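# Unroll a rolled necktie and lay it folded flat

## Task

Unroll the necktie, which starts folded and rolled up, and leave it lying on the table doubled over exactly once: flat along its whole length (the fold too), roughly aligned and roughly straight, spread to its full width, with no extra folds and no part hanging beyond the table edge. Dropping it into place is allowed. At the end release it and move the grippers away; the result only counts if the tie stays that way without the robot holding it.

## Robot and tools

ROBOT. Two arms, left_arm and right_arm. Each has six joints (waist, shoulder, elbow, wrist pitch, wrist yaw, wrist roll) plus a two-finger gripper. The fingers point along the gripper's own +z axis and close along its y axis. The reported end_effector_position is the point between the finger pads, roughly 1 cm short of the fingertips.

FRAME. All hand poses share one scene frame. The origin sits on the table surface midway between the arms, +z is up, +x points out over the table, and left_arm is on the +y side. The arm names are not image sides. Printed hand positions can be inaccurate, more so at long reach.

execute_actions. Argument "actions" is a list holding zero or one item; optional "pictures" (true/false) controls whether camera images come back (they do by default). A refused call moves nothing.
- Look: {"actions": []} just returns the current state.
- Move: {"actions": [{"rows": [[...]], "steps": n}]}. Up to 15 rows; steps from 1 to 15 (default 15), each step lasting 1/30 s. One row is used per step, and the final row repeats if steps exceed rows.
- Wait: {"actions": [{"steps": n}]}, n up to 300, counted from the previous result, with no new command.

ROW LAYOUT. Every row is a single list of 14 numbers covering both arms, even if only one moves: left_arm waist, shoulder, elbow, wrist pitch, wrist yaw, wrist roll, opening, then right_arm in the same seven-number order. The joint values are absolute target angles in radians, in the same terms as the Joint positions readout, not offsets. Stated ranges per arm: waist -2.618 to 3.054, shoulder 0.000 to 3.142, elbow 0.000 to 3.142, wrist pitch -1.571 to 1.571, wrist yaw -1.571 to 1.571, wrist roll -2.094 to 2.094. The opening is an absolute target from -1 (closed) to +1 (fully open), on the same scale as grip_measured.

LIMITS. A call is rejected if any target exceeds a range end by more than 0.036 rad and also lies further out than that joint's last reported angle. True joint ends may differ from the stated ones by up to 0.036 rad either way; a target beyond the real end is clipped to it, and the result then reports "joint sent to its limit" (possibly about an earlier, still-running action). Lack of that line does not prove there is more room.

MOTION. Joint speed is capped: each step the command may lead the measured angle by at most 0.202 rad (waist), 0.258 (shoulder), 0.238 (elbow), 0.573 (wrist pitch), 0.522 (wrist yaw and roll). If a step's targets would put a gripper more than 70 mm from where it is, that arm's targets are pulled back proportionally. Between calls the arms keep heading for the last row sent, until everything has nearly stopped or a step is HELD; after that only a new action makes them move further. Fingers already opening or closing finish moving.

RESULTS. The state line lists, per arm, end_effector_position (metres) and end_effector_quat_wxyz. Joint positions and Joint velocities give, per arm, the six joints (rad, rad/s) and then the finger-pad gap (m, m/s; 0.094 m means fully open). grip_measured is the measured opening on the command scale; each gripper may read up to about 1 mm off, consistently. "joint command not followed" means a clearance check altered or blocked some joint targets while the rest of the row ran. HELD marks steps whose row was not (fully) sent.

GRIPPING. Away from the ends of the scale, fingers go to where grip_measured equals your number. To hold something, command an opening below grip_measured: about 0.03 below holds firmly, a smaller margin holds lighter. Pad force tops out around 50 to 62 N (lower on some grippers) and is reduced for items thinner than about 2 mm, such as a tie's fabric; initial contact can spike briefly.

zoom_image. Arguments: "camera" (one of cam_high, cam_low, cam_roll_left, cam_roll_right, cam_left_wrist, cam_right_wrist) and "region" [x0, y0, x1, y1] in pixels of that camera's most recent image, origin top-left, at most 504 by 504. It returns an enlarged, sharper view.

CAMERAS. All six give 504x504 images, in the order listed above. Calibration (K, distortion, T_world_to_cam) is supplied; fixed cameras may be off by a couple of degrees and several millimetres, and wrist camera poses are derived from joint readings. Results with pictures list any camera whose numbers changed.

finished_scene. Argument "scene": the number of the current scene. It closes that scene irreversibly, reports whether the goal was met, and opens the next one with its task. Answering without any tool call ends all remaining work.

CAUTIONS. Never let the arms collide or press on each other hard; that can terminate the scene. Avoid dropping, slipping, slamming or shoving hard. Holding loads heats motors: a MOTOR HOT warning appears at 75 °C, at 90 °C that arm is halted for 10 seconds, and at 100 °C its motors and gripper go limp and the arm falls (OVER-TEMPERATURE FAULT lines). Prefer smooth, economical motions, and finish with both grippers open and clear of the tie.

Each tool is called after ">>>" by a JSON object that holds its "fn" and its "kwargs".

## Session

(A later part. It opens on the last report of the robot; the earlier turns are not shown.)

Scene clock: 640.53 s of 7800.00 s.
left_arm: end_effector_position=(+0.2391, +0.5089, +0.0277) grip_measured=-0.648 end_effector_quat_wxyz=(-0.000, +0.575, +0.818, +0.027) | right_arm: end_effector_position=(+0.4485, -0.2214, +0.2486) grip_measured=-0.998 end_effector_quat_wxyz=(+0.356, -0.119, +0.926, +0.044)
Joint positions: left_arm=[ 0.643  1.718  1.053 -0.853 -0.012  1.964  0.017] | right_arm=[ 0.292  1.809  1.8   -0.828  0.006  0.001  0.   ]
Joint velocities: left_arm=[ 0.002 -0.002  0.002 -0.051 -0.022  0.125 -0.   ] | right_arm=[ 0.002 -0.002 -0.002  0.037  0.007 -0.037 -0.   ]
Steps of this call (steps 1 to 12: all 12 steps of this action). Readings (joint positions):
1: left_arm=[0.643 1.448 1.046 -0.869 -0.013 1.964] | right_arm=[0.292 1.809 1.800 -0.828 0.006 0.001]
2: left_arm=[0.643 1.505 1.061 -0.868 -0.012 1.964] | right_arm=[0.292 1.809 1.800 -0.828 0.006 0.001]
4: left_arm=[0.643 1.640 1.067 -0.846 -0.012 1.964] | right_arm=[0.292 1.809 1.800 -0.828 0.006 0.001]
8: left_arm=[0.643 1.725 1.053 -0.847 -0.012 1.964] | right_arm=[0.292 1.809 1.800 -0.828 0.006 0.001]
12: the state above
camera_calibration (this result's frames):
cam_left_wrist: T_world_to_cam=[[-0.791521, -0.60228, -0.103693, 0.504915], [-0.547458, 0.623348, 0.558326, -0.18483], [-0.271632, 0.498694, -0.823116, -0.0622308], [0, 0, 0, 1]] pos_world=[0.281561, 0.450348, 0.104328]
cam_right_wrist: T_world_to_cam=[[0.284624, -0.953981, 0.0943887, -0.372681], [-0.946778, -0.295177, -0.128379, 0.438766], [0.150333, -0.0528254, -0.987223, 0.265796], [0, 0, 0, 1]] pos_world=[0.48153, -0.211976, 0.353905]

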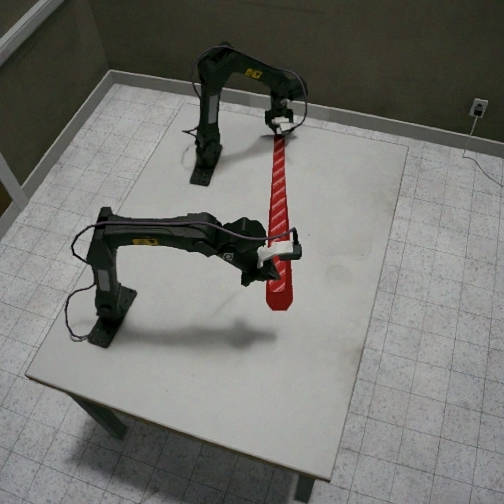

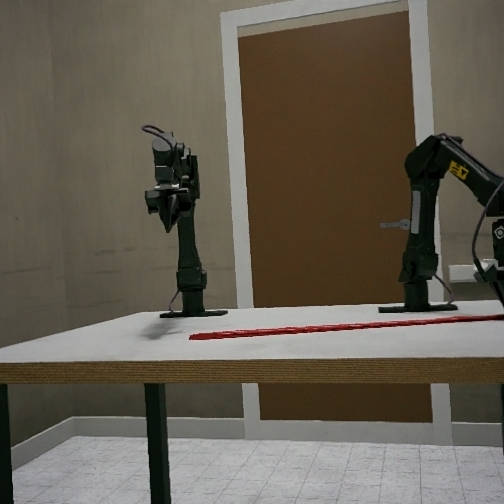

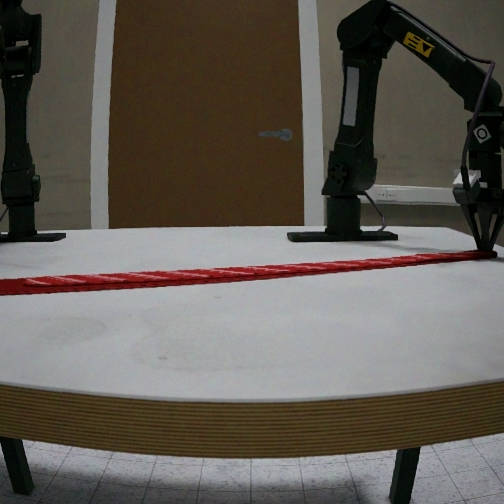

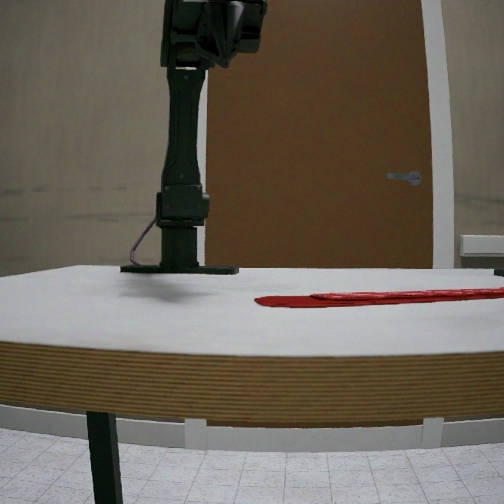

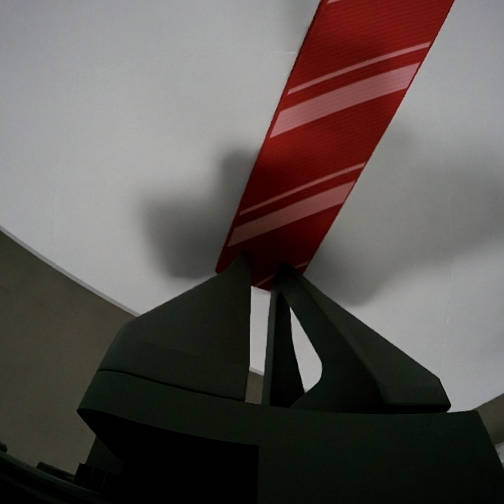

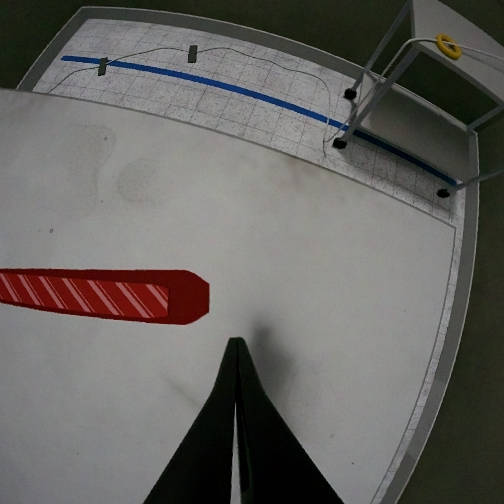

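Press hard and hold.

>>> {"fn": "execute_actions", "kwargs": {"actions": [{"rows":[[0.635,1.78,1.07,-0.87,0,1.97,-0.65,0.3,1.8,1.8,-0.8,0,0,-1],[0.64,1.82,1.08,-0.87,0,1.97,-0.65,0.3,1.8,1.8,-0.8,0,0,-1],[0.645,1.86,1.09,-0.87,0,1.97,-0.65,0.3,1.8,1.8,-0.8,0,0,-1],[0.65,1.92,1.10,-0.87,0,1.97,-0.65,0.3,1.8,1.8,-0.8,0,0,-1]],"steps":15}], "pictures": false}}

>>> {"fn": "execute_actions", "kwargs": {"actions": [{"steps":240}]}}

>>> {"fn": "zoom_image", "kwargs": {"camera": "cam_roll_left", "region": [380,180,504,300]}}

>>> {"fn": "execute_actions", "kwargs": {"actions": [{"rows":[[0.65,1.42,1.08,-0.87,0,1.97,-0.65,0.3,1.8,1.8,-0.8,0,0,-1]],"steps":15}], "pictures": false}}

>>> {"fn": "execute_actions", "kwargs": {"actions": [{"steps":200}]}}

>>> {"fn": "zoom_image", "kwargs": {"camera": "cam_roll_left", "region": [380,180,504,300]}}

Scene clock: 654.30 s of 7800.00 s.
left_arm: end_effector_position=(+0.2402, +0.5097, +0.0199) grip_measured=-0.649 end_effector_quat_wxyz=(-0.010, +0.576, +0.817, -0.018) | right_arm: end_effector_position=(+0.4485, -0.2214, +0.2486) grip_measured=-0.998 end_effector_quat_wxyz=(+0.356, -0.119, +0.926, +0.044)
Joint positions: left_arm=[ 0.643  1.816  1.14  -0.934 -0.012  1.966  0.017] | right_arm=[ 0.292  1.809  1.8   -0.828  0.006  0.001  0.   ]
Joint velocities: left_arm=[ 0.007  0.007 -0.007  0.051 -0.022  0.037 -0.   ] | right_arm=[-0.007  0.002 -0.002  0.022 -0.007 -0.081 -0.001]
Steps of this call (steps 1 to 15: the robot went on to your last target; steps 16 to 110: nothing new was sent; then 9.60 s passed at rest; steps 111 to 125: all 15 steps of this action). Readings (joint positions):
111: left_arm=[0.643 1.724 1.054 -0.858 -0.012 1.964] | right_arm=[0.292 1.809 1.800 -0.828 0.006 0.001]
112: left_arm=[0.643 1.740 1.057 -0.859 -0.012 1.964] | right_arm=[0.292 1.809 1.800 -0.828 0.006 0.001]
114: left_arm=[0.643 1.779 1.095 -0.884 -0.012 1.965] | right_arm=[0.292 1.809 1.800 -0.828 0.006 0.001]
118: left_arm=[0.643 1.815 1.138 -0.931 -0.012 1.965] | right_arm=[0.292 1.809 1.800 -0.828 0.006 0.001]
125: the state above

Scene clock: 662.30 s of 7800.00 s.
left_arm: end_effector_position=(+0.2402, +0.5097, +0.0199) grip_measured=-0.649 end_effector_quat_wxyz=(-0.010, +0.576, +0.817, -0.018) | right_arm: end_effector_position=(+0.4485, -0.2214, +0.2486) grip_measured=-0.998 end_effector_quat_wxyz=(+0.356, -0.119, +0.926, +0.044)
Joint positions: left_arm=[ 0.643  1.816  1.14  -0.934 -0.012  1.966  0.017] | right_arm=[ 0.292  1.809  1.8   -0.828  0.006  0.001  0.   ]
Joint velocities: left_arm=[-0.002 -0.012  0.002 -0.051 -0.051 -0.022 -0.001] | right_arm=[-0.012  0.002 -0.007 -0.007  0.007  0.037 -0.001]
Steps of this call (steps 1 to 15: the robot went on to your last target; steps 16 to 110: nothing new was sent; then 4.33 s passed at rest). Readings (joint positions):
1: left_arm=[0.643 1.816 1.140 -0.934 -0.012 1.966] | right_arm=[0.292 1.809 1.800 -0.828 0.006 0.001]
2: left_arm=[0.643 1.816 1.140 -0.934 -0.012 1.966] | right_arm=[0.292 1.809 1.800 -0.828 0.006 0.001]
4: left_arm=[0.643 1.816 1.140 -0.934 -0.012 1.966] | right_arm=[0.292 1.809 1.800 -0.828 0.006 0.001]
8: left_arm=[0.643 1.816 1.140 -0.934 -0.012 1.966] | right_arm=[0.292 1.809 1.800 -0.828 0.006 0.001]
110: the state above
All arms were judged still, so your last target was given up. Only a new action makes them travel on or press farther. Fingers that are still opening or closing keep moving.
camera_calibration (this result's frames):
cam_left_wrist: T_world_to_cam=[[-0.796366, -0.604689, -0.0123501, 0.506004], [-0.508907, 0.658908, 0.553944, -0.207676], [-0.326826, 0.447427, -0.832463, -0.0291845], [0, 0, 0, 1]] pos_world=[0.287738, 0.455873, 0.0969951]
cam_right_wrist: T_world_to_cam=[[0.284624, -0.953981, 0.0943887, -0.372681], [-0.946778, -0.295177, -0.128379, 0.438766], [0.150333, -0.0528254, -0.987223, 0.265796], [0, 0, 0, 1]] pos_world=[0.48153, -0.211976, 0.353905]

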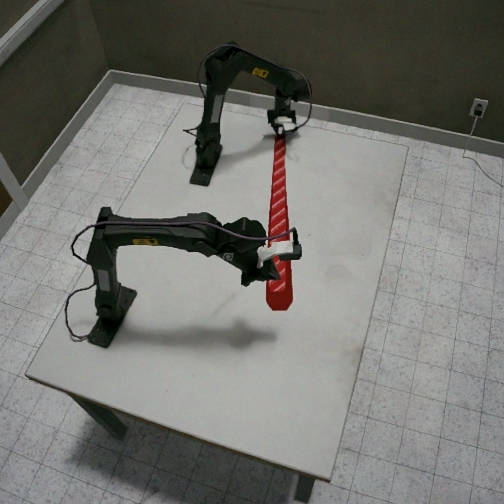

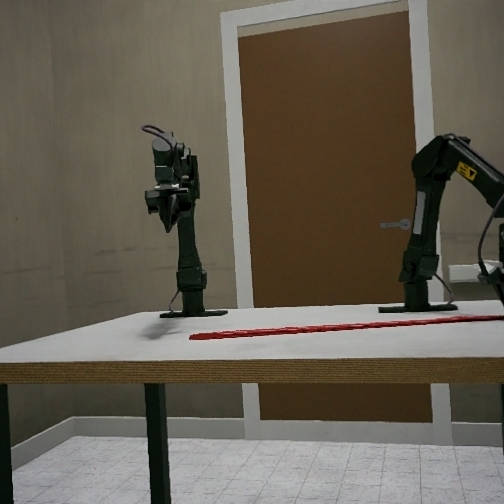

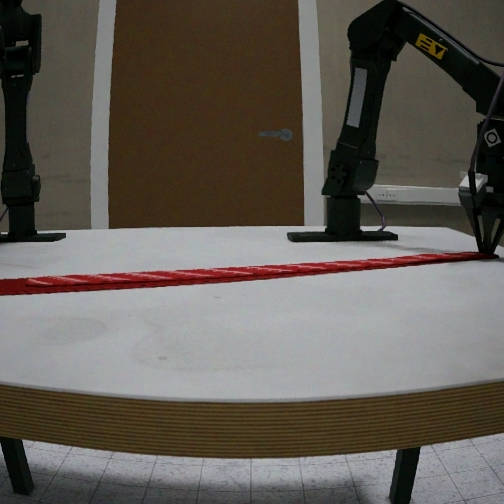

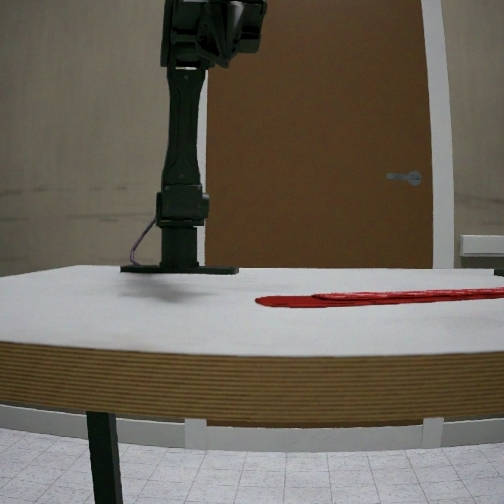

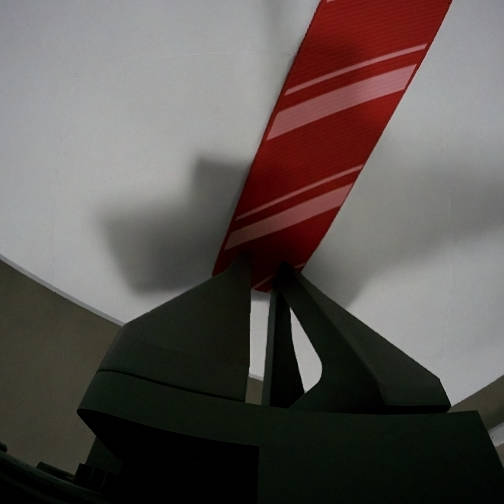

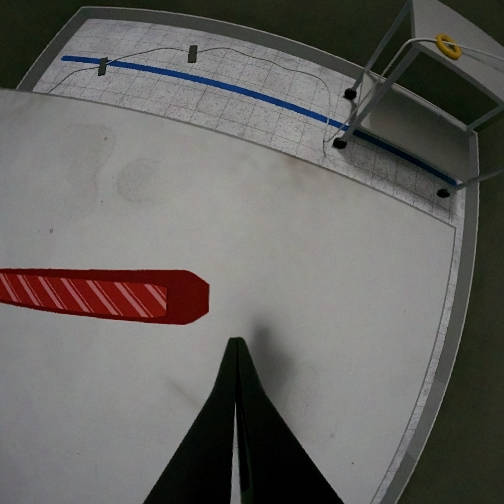

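Region (380, 180, 504, 300) of cam_roll_left's 504x504 image, scaled by 4.065, with more detail than that image has; it fills the top 488 rows of this view, and the rest is white.

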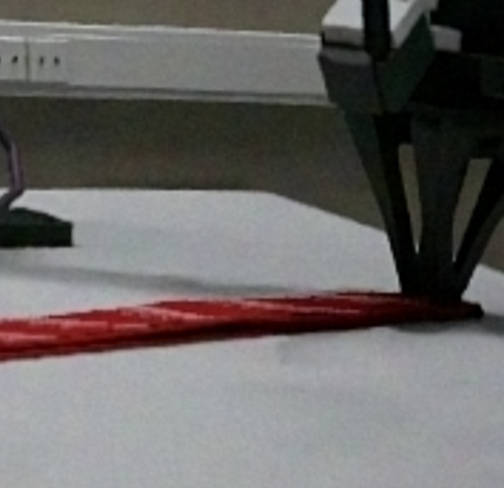

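Scene clock: 662.80 s of 7800.00 s.
left_arm: end_effector_position=(+0.2523, +0.5207, +0.1245) grip_measured=-0.649 end_effector_quat_wxyz=(+0.034, +0.565, +0.804, +0.179) | right_arm: end_effector_position=(+0.4485, -0.2214, +0.2486) grip_measured=-0.998 end_effector_quat_wxyz=(+0.356, -0.119, +0.926, +0.044)
Joint positions: left_arm=[ 0.643  1.415  1.084 -0.873 -0.012  1.966  0.017] | right_arm=[ 0.292  1.809  1.8   -0.828  0.006  0.001  0.   ]
Joint velocities: left_arm=[-0.002 -0.007 -0.007 -0.022  0.022  0.139  0.001] | right_arm=[-0.017 -0.012 -0.012  0.007 -0.051 -0.051  0.   ]
Steps of this call (steps 1 to 15: all 15 steps of this action). Readings (joint positions):
1: left_arm=[0.643 1.780 1.129 -0.922 -0.012 1.966] | right_arm=[0.292 1.809 1.800 -0.828 0.006 0.001]
2: left_arm=[0.643 1.721 1.099 -0.907 -0.012 1.966] | right_arm=[0.292 1.809 1.800 -0.828 0.006 0.001]
4: left_arm=[0.643 1.571 1.074 -0.907 -0.012 1.966] | right_arm=[0.292 1.809 1.800 -0.828 0.006 0.001]
8: left_arm=[0.643 1.403 1.084 -0.878 -0.012 1.966] | right_arm=[0.292 1.809 1.800 -0.828 0.006 0.001]
15: the state above

Scene clock: 669.47 s of 7800.00 s.
left_arm: end_effector_position=(+0.2523, +0.5207, +0.1245) grip_measured=-0.649 end_effector_quat_wxyz=(+0.034, +0.565, +0.804, +0.179) | right_arm: end_effector_position=(+0.4485, -0.2214, +0.2486) grip_measured=-0.998 end_effector_quat_wxyz=(+0.356, -0.119, +0.926, +0.044)
Joint positions: left_arm=[ 0.643  1.415  1.084 -0.873 -0.012  1.966  0.017] | right_arm=[ 0.292  1.809  1.8   -0.828  0.006  0.001  0.   ]
Joint velocities: left_arm=[ 0.002 -0.002 -0.007 -0.022 -0.037 -0.066 -0.   ] | right_arm=[-0.007 -0.002 -0.007  0.007  0.007  0.037  0.001]
Steps of this call (steps 1 to 15: the robot went on to your last target; steps 16 to 110: nothing new was sent; then 3.00 s passed at rest). Readings (joint positions):
1: left_arm=[0.643 1.415 1.084 -0.873 -0.012 1.966] | right_arm=[0.292 1.809 1.800 -0.828 0.006 0.001]
2: left_arm=[0.643 1.415 1.084 -0.873 -0.012 1.966] | right_arm=[0.292 1.809 1.800 -0.828 0.006 0.001]
4: left_arm=[0.643 1.415 1.084 -0.873 -0.012 1.966] | right_arm=[0.292 1.809 1.800 -0.828 0.006 0.001]
8: left_arm=[0.643 1.415 1.084 -0.873 -0.012 1.966] | right_arm=[0.292 1.809 1.800 -0.828 0.006 0.001]
110: the state above
All arms were judged still, so your last target was given up. Only a new action makes them travel on or press farther. Fingers that are still opening or closing keep moving.
camera_calibration (this result's frames):
cam_left_wrist: T_world_to_cam=[[-0.732906, -0.546946, -0.404596, 0.526328], [-0.674707, 0.508044, 0.535408, -0.144023], [-0.0872871, 0.665388, -0.741377, -0.128343], [0, 0, 0, 1]] pos_world=[0.277373, 0.446441, 0.194911]
cam_right_wrist: T_world_to_cam=[[0.284624, -0.953981, 0.0943887, -0.372681], [-0.946778, -0.295177, -0.128379, 0.438766], [0.150333, -0.0528254, -0.987223, 0.265796], [0, 0, 0, 1]] pos_world=[0.48153, -0.211976, 0.353905]

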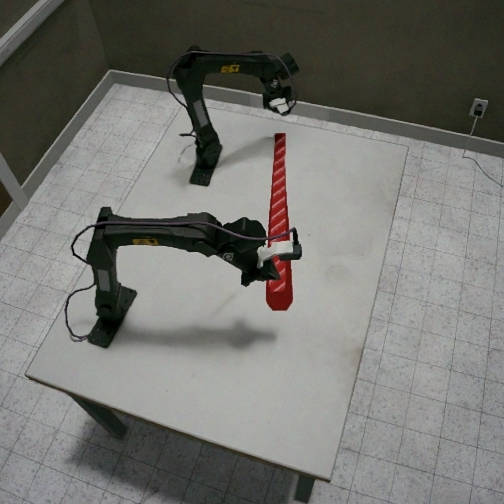

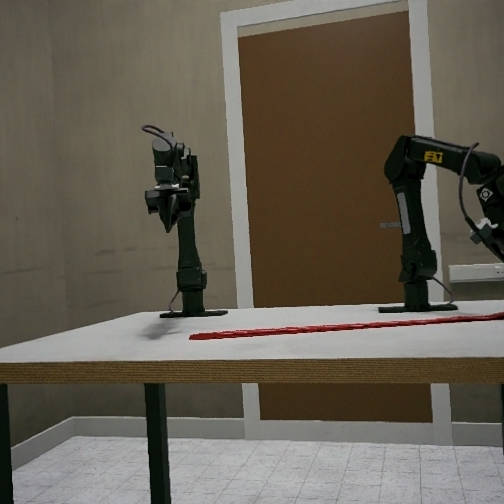

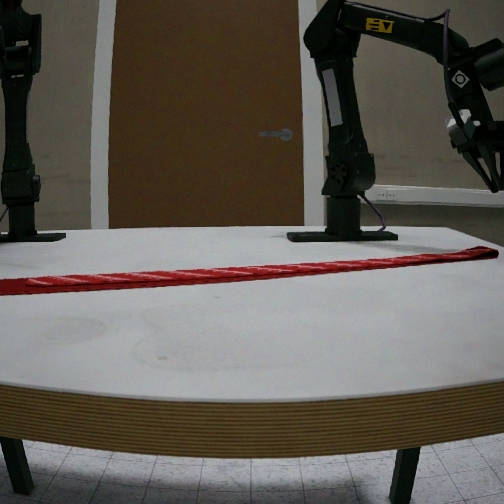

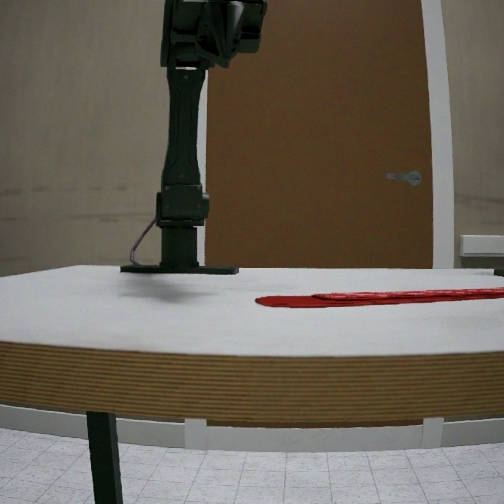

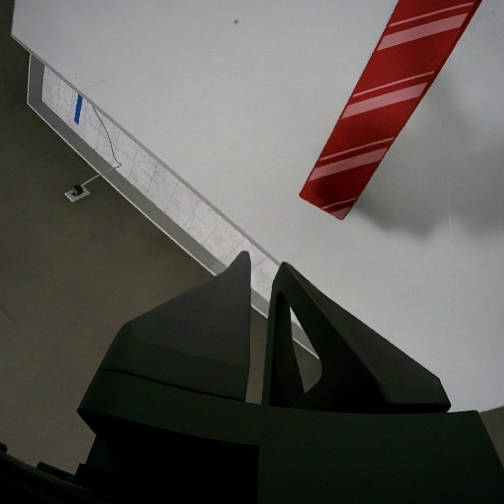

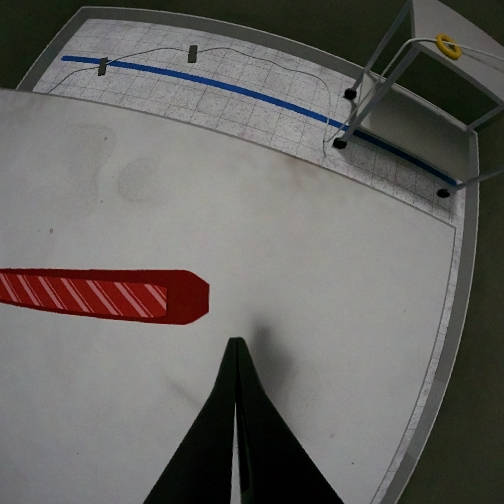

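Region (380, 180, 504, 300) of cam_roll_left's 504x504 image, scaled by 4.065, with more detail than that image has; it fills the top 488 rows of this view, and the rest is white.

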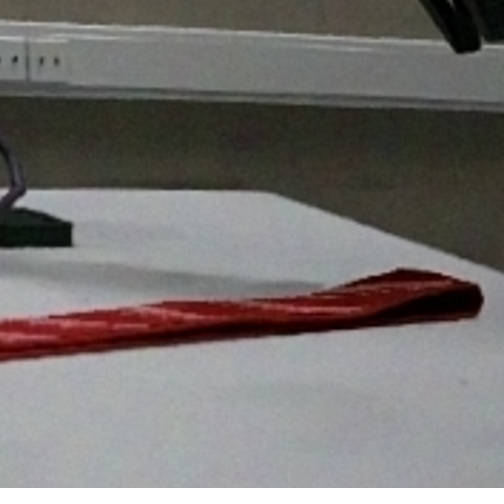

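>>> {"fn": "execute_actions", "kwargs": {"actions": [{"rows":[[0,1.05,1.06,0,0,0,1,0,1.05,1.06,0,0,0,1]],"steps":15}], "pictures": false}}

>>> {"fn": "execute_actions", "kwargs": {"actions": [{"steps":25}], "pictures": false}}

>>> {"fn": "finished_scene", "kwargs": {"scene": 1}}

Scene clock: 675.53 s of 7800.00 s.
left_arm: end_effector_position=(+0.3987, +0.3816, +0.3472) grip_measured=+1.000 end_effector_quat_wxyz=(+0.480, +0.361, +0.695, +0.395) | right_arm: end_effector_position=(+0.3586, -0.3655, +0.3657) grip_measured=+1.000 end_effector_quat_wxyz=(+0.647, +0.020, +0.762, -0.018)
Joint positions: left_arm=[ 0.096  1.095  1.056 -0.191 -0.017  1.163  0.094] | right_arm=[-0.01   1.085  1.062 -0.141  0.009 -0.     0.094]
Joint velocities: left_arm=[-1.536 -0.242 -0.017  1.136  0.095 -2.703  0.   ] | right_arm=[-0.002 -0.818  0.017  0.93  -0.007  0.022  0.   ]
Steps of this call (steps 1 to 90: nothing new was sent; then 2.57 s passed at rest; steps 91 to 105: all 15 steps of this action). Readings (joint positions):
91: left_arm=[0.632 1.402 1.075 -0.840 -0.018 1.926] | right_arm=[0.283 1.791 1.767 -0.778 0.000 0.000]
92: left_arm=[0.606 1.380 1.063 -0.792 -0.022 1.878] | right_arm=[0.267 1.760 1.712 -0.716 -0.005 -0.000]
94: left_arm=[0.540 1.322 1.056 -0.701 -0.021 1.790] | right_arm=[0.209 1.690 1.607 -0.610 -0.007 -0.000]
98: left_arm=[0.411 1.206 1.056 -0.506 -0.020 1.616] | right_arm=[0.060 1.508 1.370 -0.363 -0.005 -0.000]
105: the state above

Scene clock: 676.37 s of 7800.00 s.
left_arm: end_effector_position=(+0.4037, +0.3395, +0.3996) grip_measured=+1.000 end_effector_quat_wxyz=(+0.696, -0.027, +0.717, +0.036) | right_arm: end_effector_position=(+0.3510, -0.3652, +0.4067) grip_measured=+1.000 end_effector_quat_wxyz=(+0.701, +0.019, +0.713, -0.019)
Joint positions: left_arm=[-0.003  1.068  1.056 -0.018  0.004  0.014  0.094] | right_arm=[-0.01   1.047  1.062 -0.031  0.009 -0.     0.094]
Joint velocities: left_arm=[ 0.002 -0.002 -0.012  0.051  0.066 -0.066  0.   ] | right_arm=[-0.022 -0.012 -0.012  0.022  0.037 -0.095  0.   ]
Steps of this call (steps 1 to 25: the robot went on to your last target). Readings (joint positions):
1: left_arm=[0.049 1.087 1.056 -0.154 -0.011 1.066] | right_arm=[-0.010 1.062 1.062 -0.106 0.009 -0.000]
2: left_arm=[0.017 1.080 1.056 -0.122 -0.002 0.967] | right_arm=[-0.010 1.048 1.062 -0.076 0.009 -0.000]
4: left_arm=[-0.003 1.071 1.056 -0.076 0.005 0.770] | right_arm=[-0.010 1.041 1.062 -0.037 0.009 -0.000]
8: left_arm=[-0.003 1.068 1.056 -0.036 0.004 0.381] | right_arm=[-0.010 1.046 1.062 -0.031 0.009 -0.000]
25: the state above

The scene is finished: the task was done.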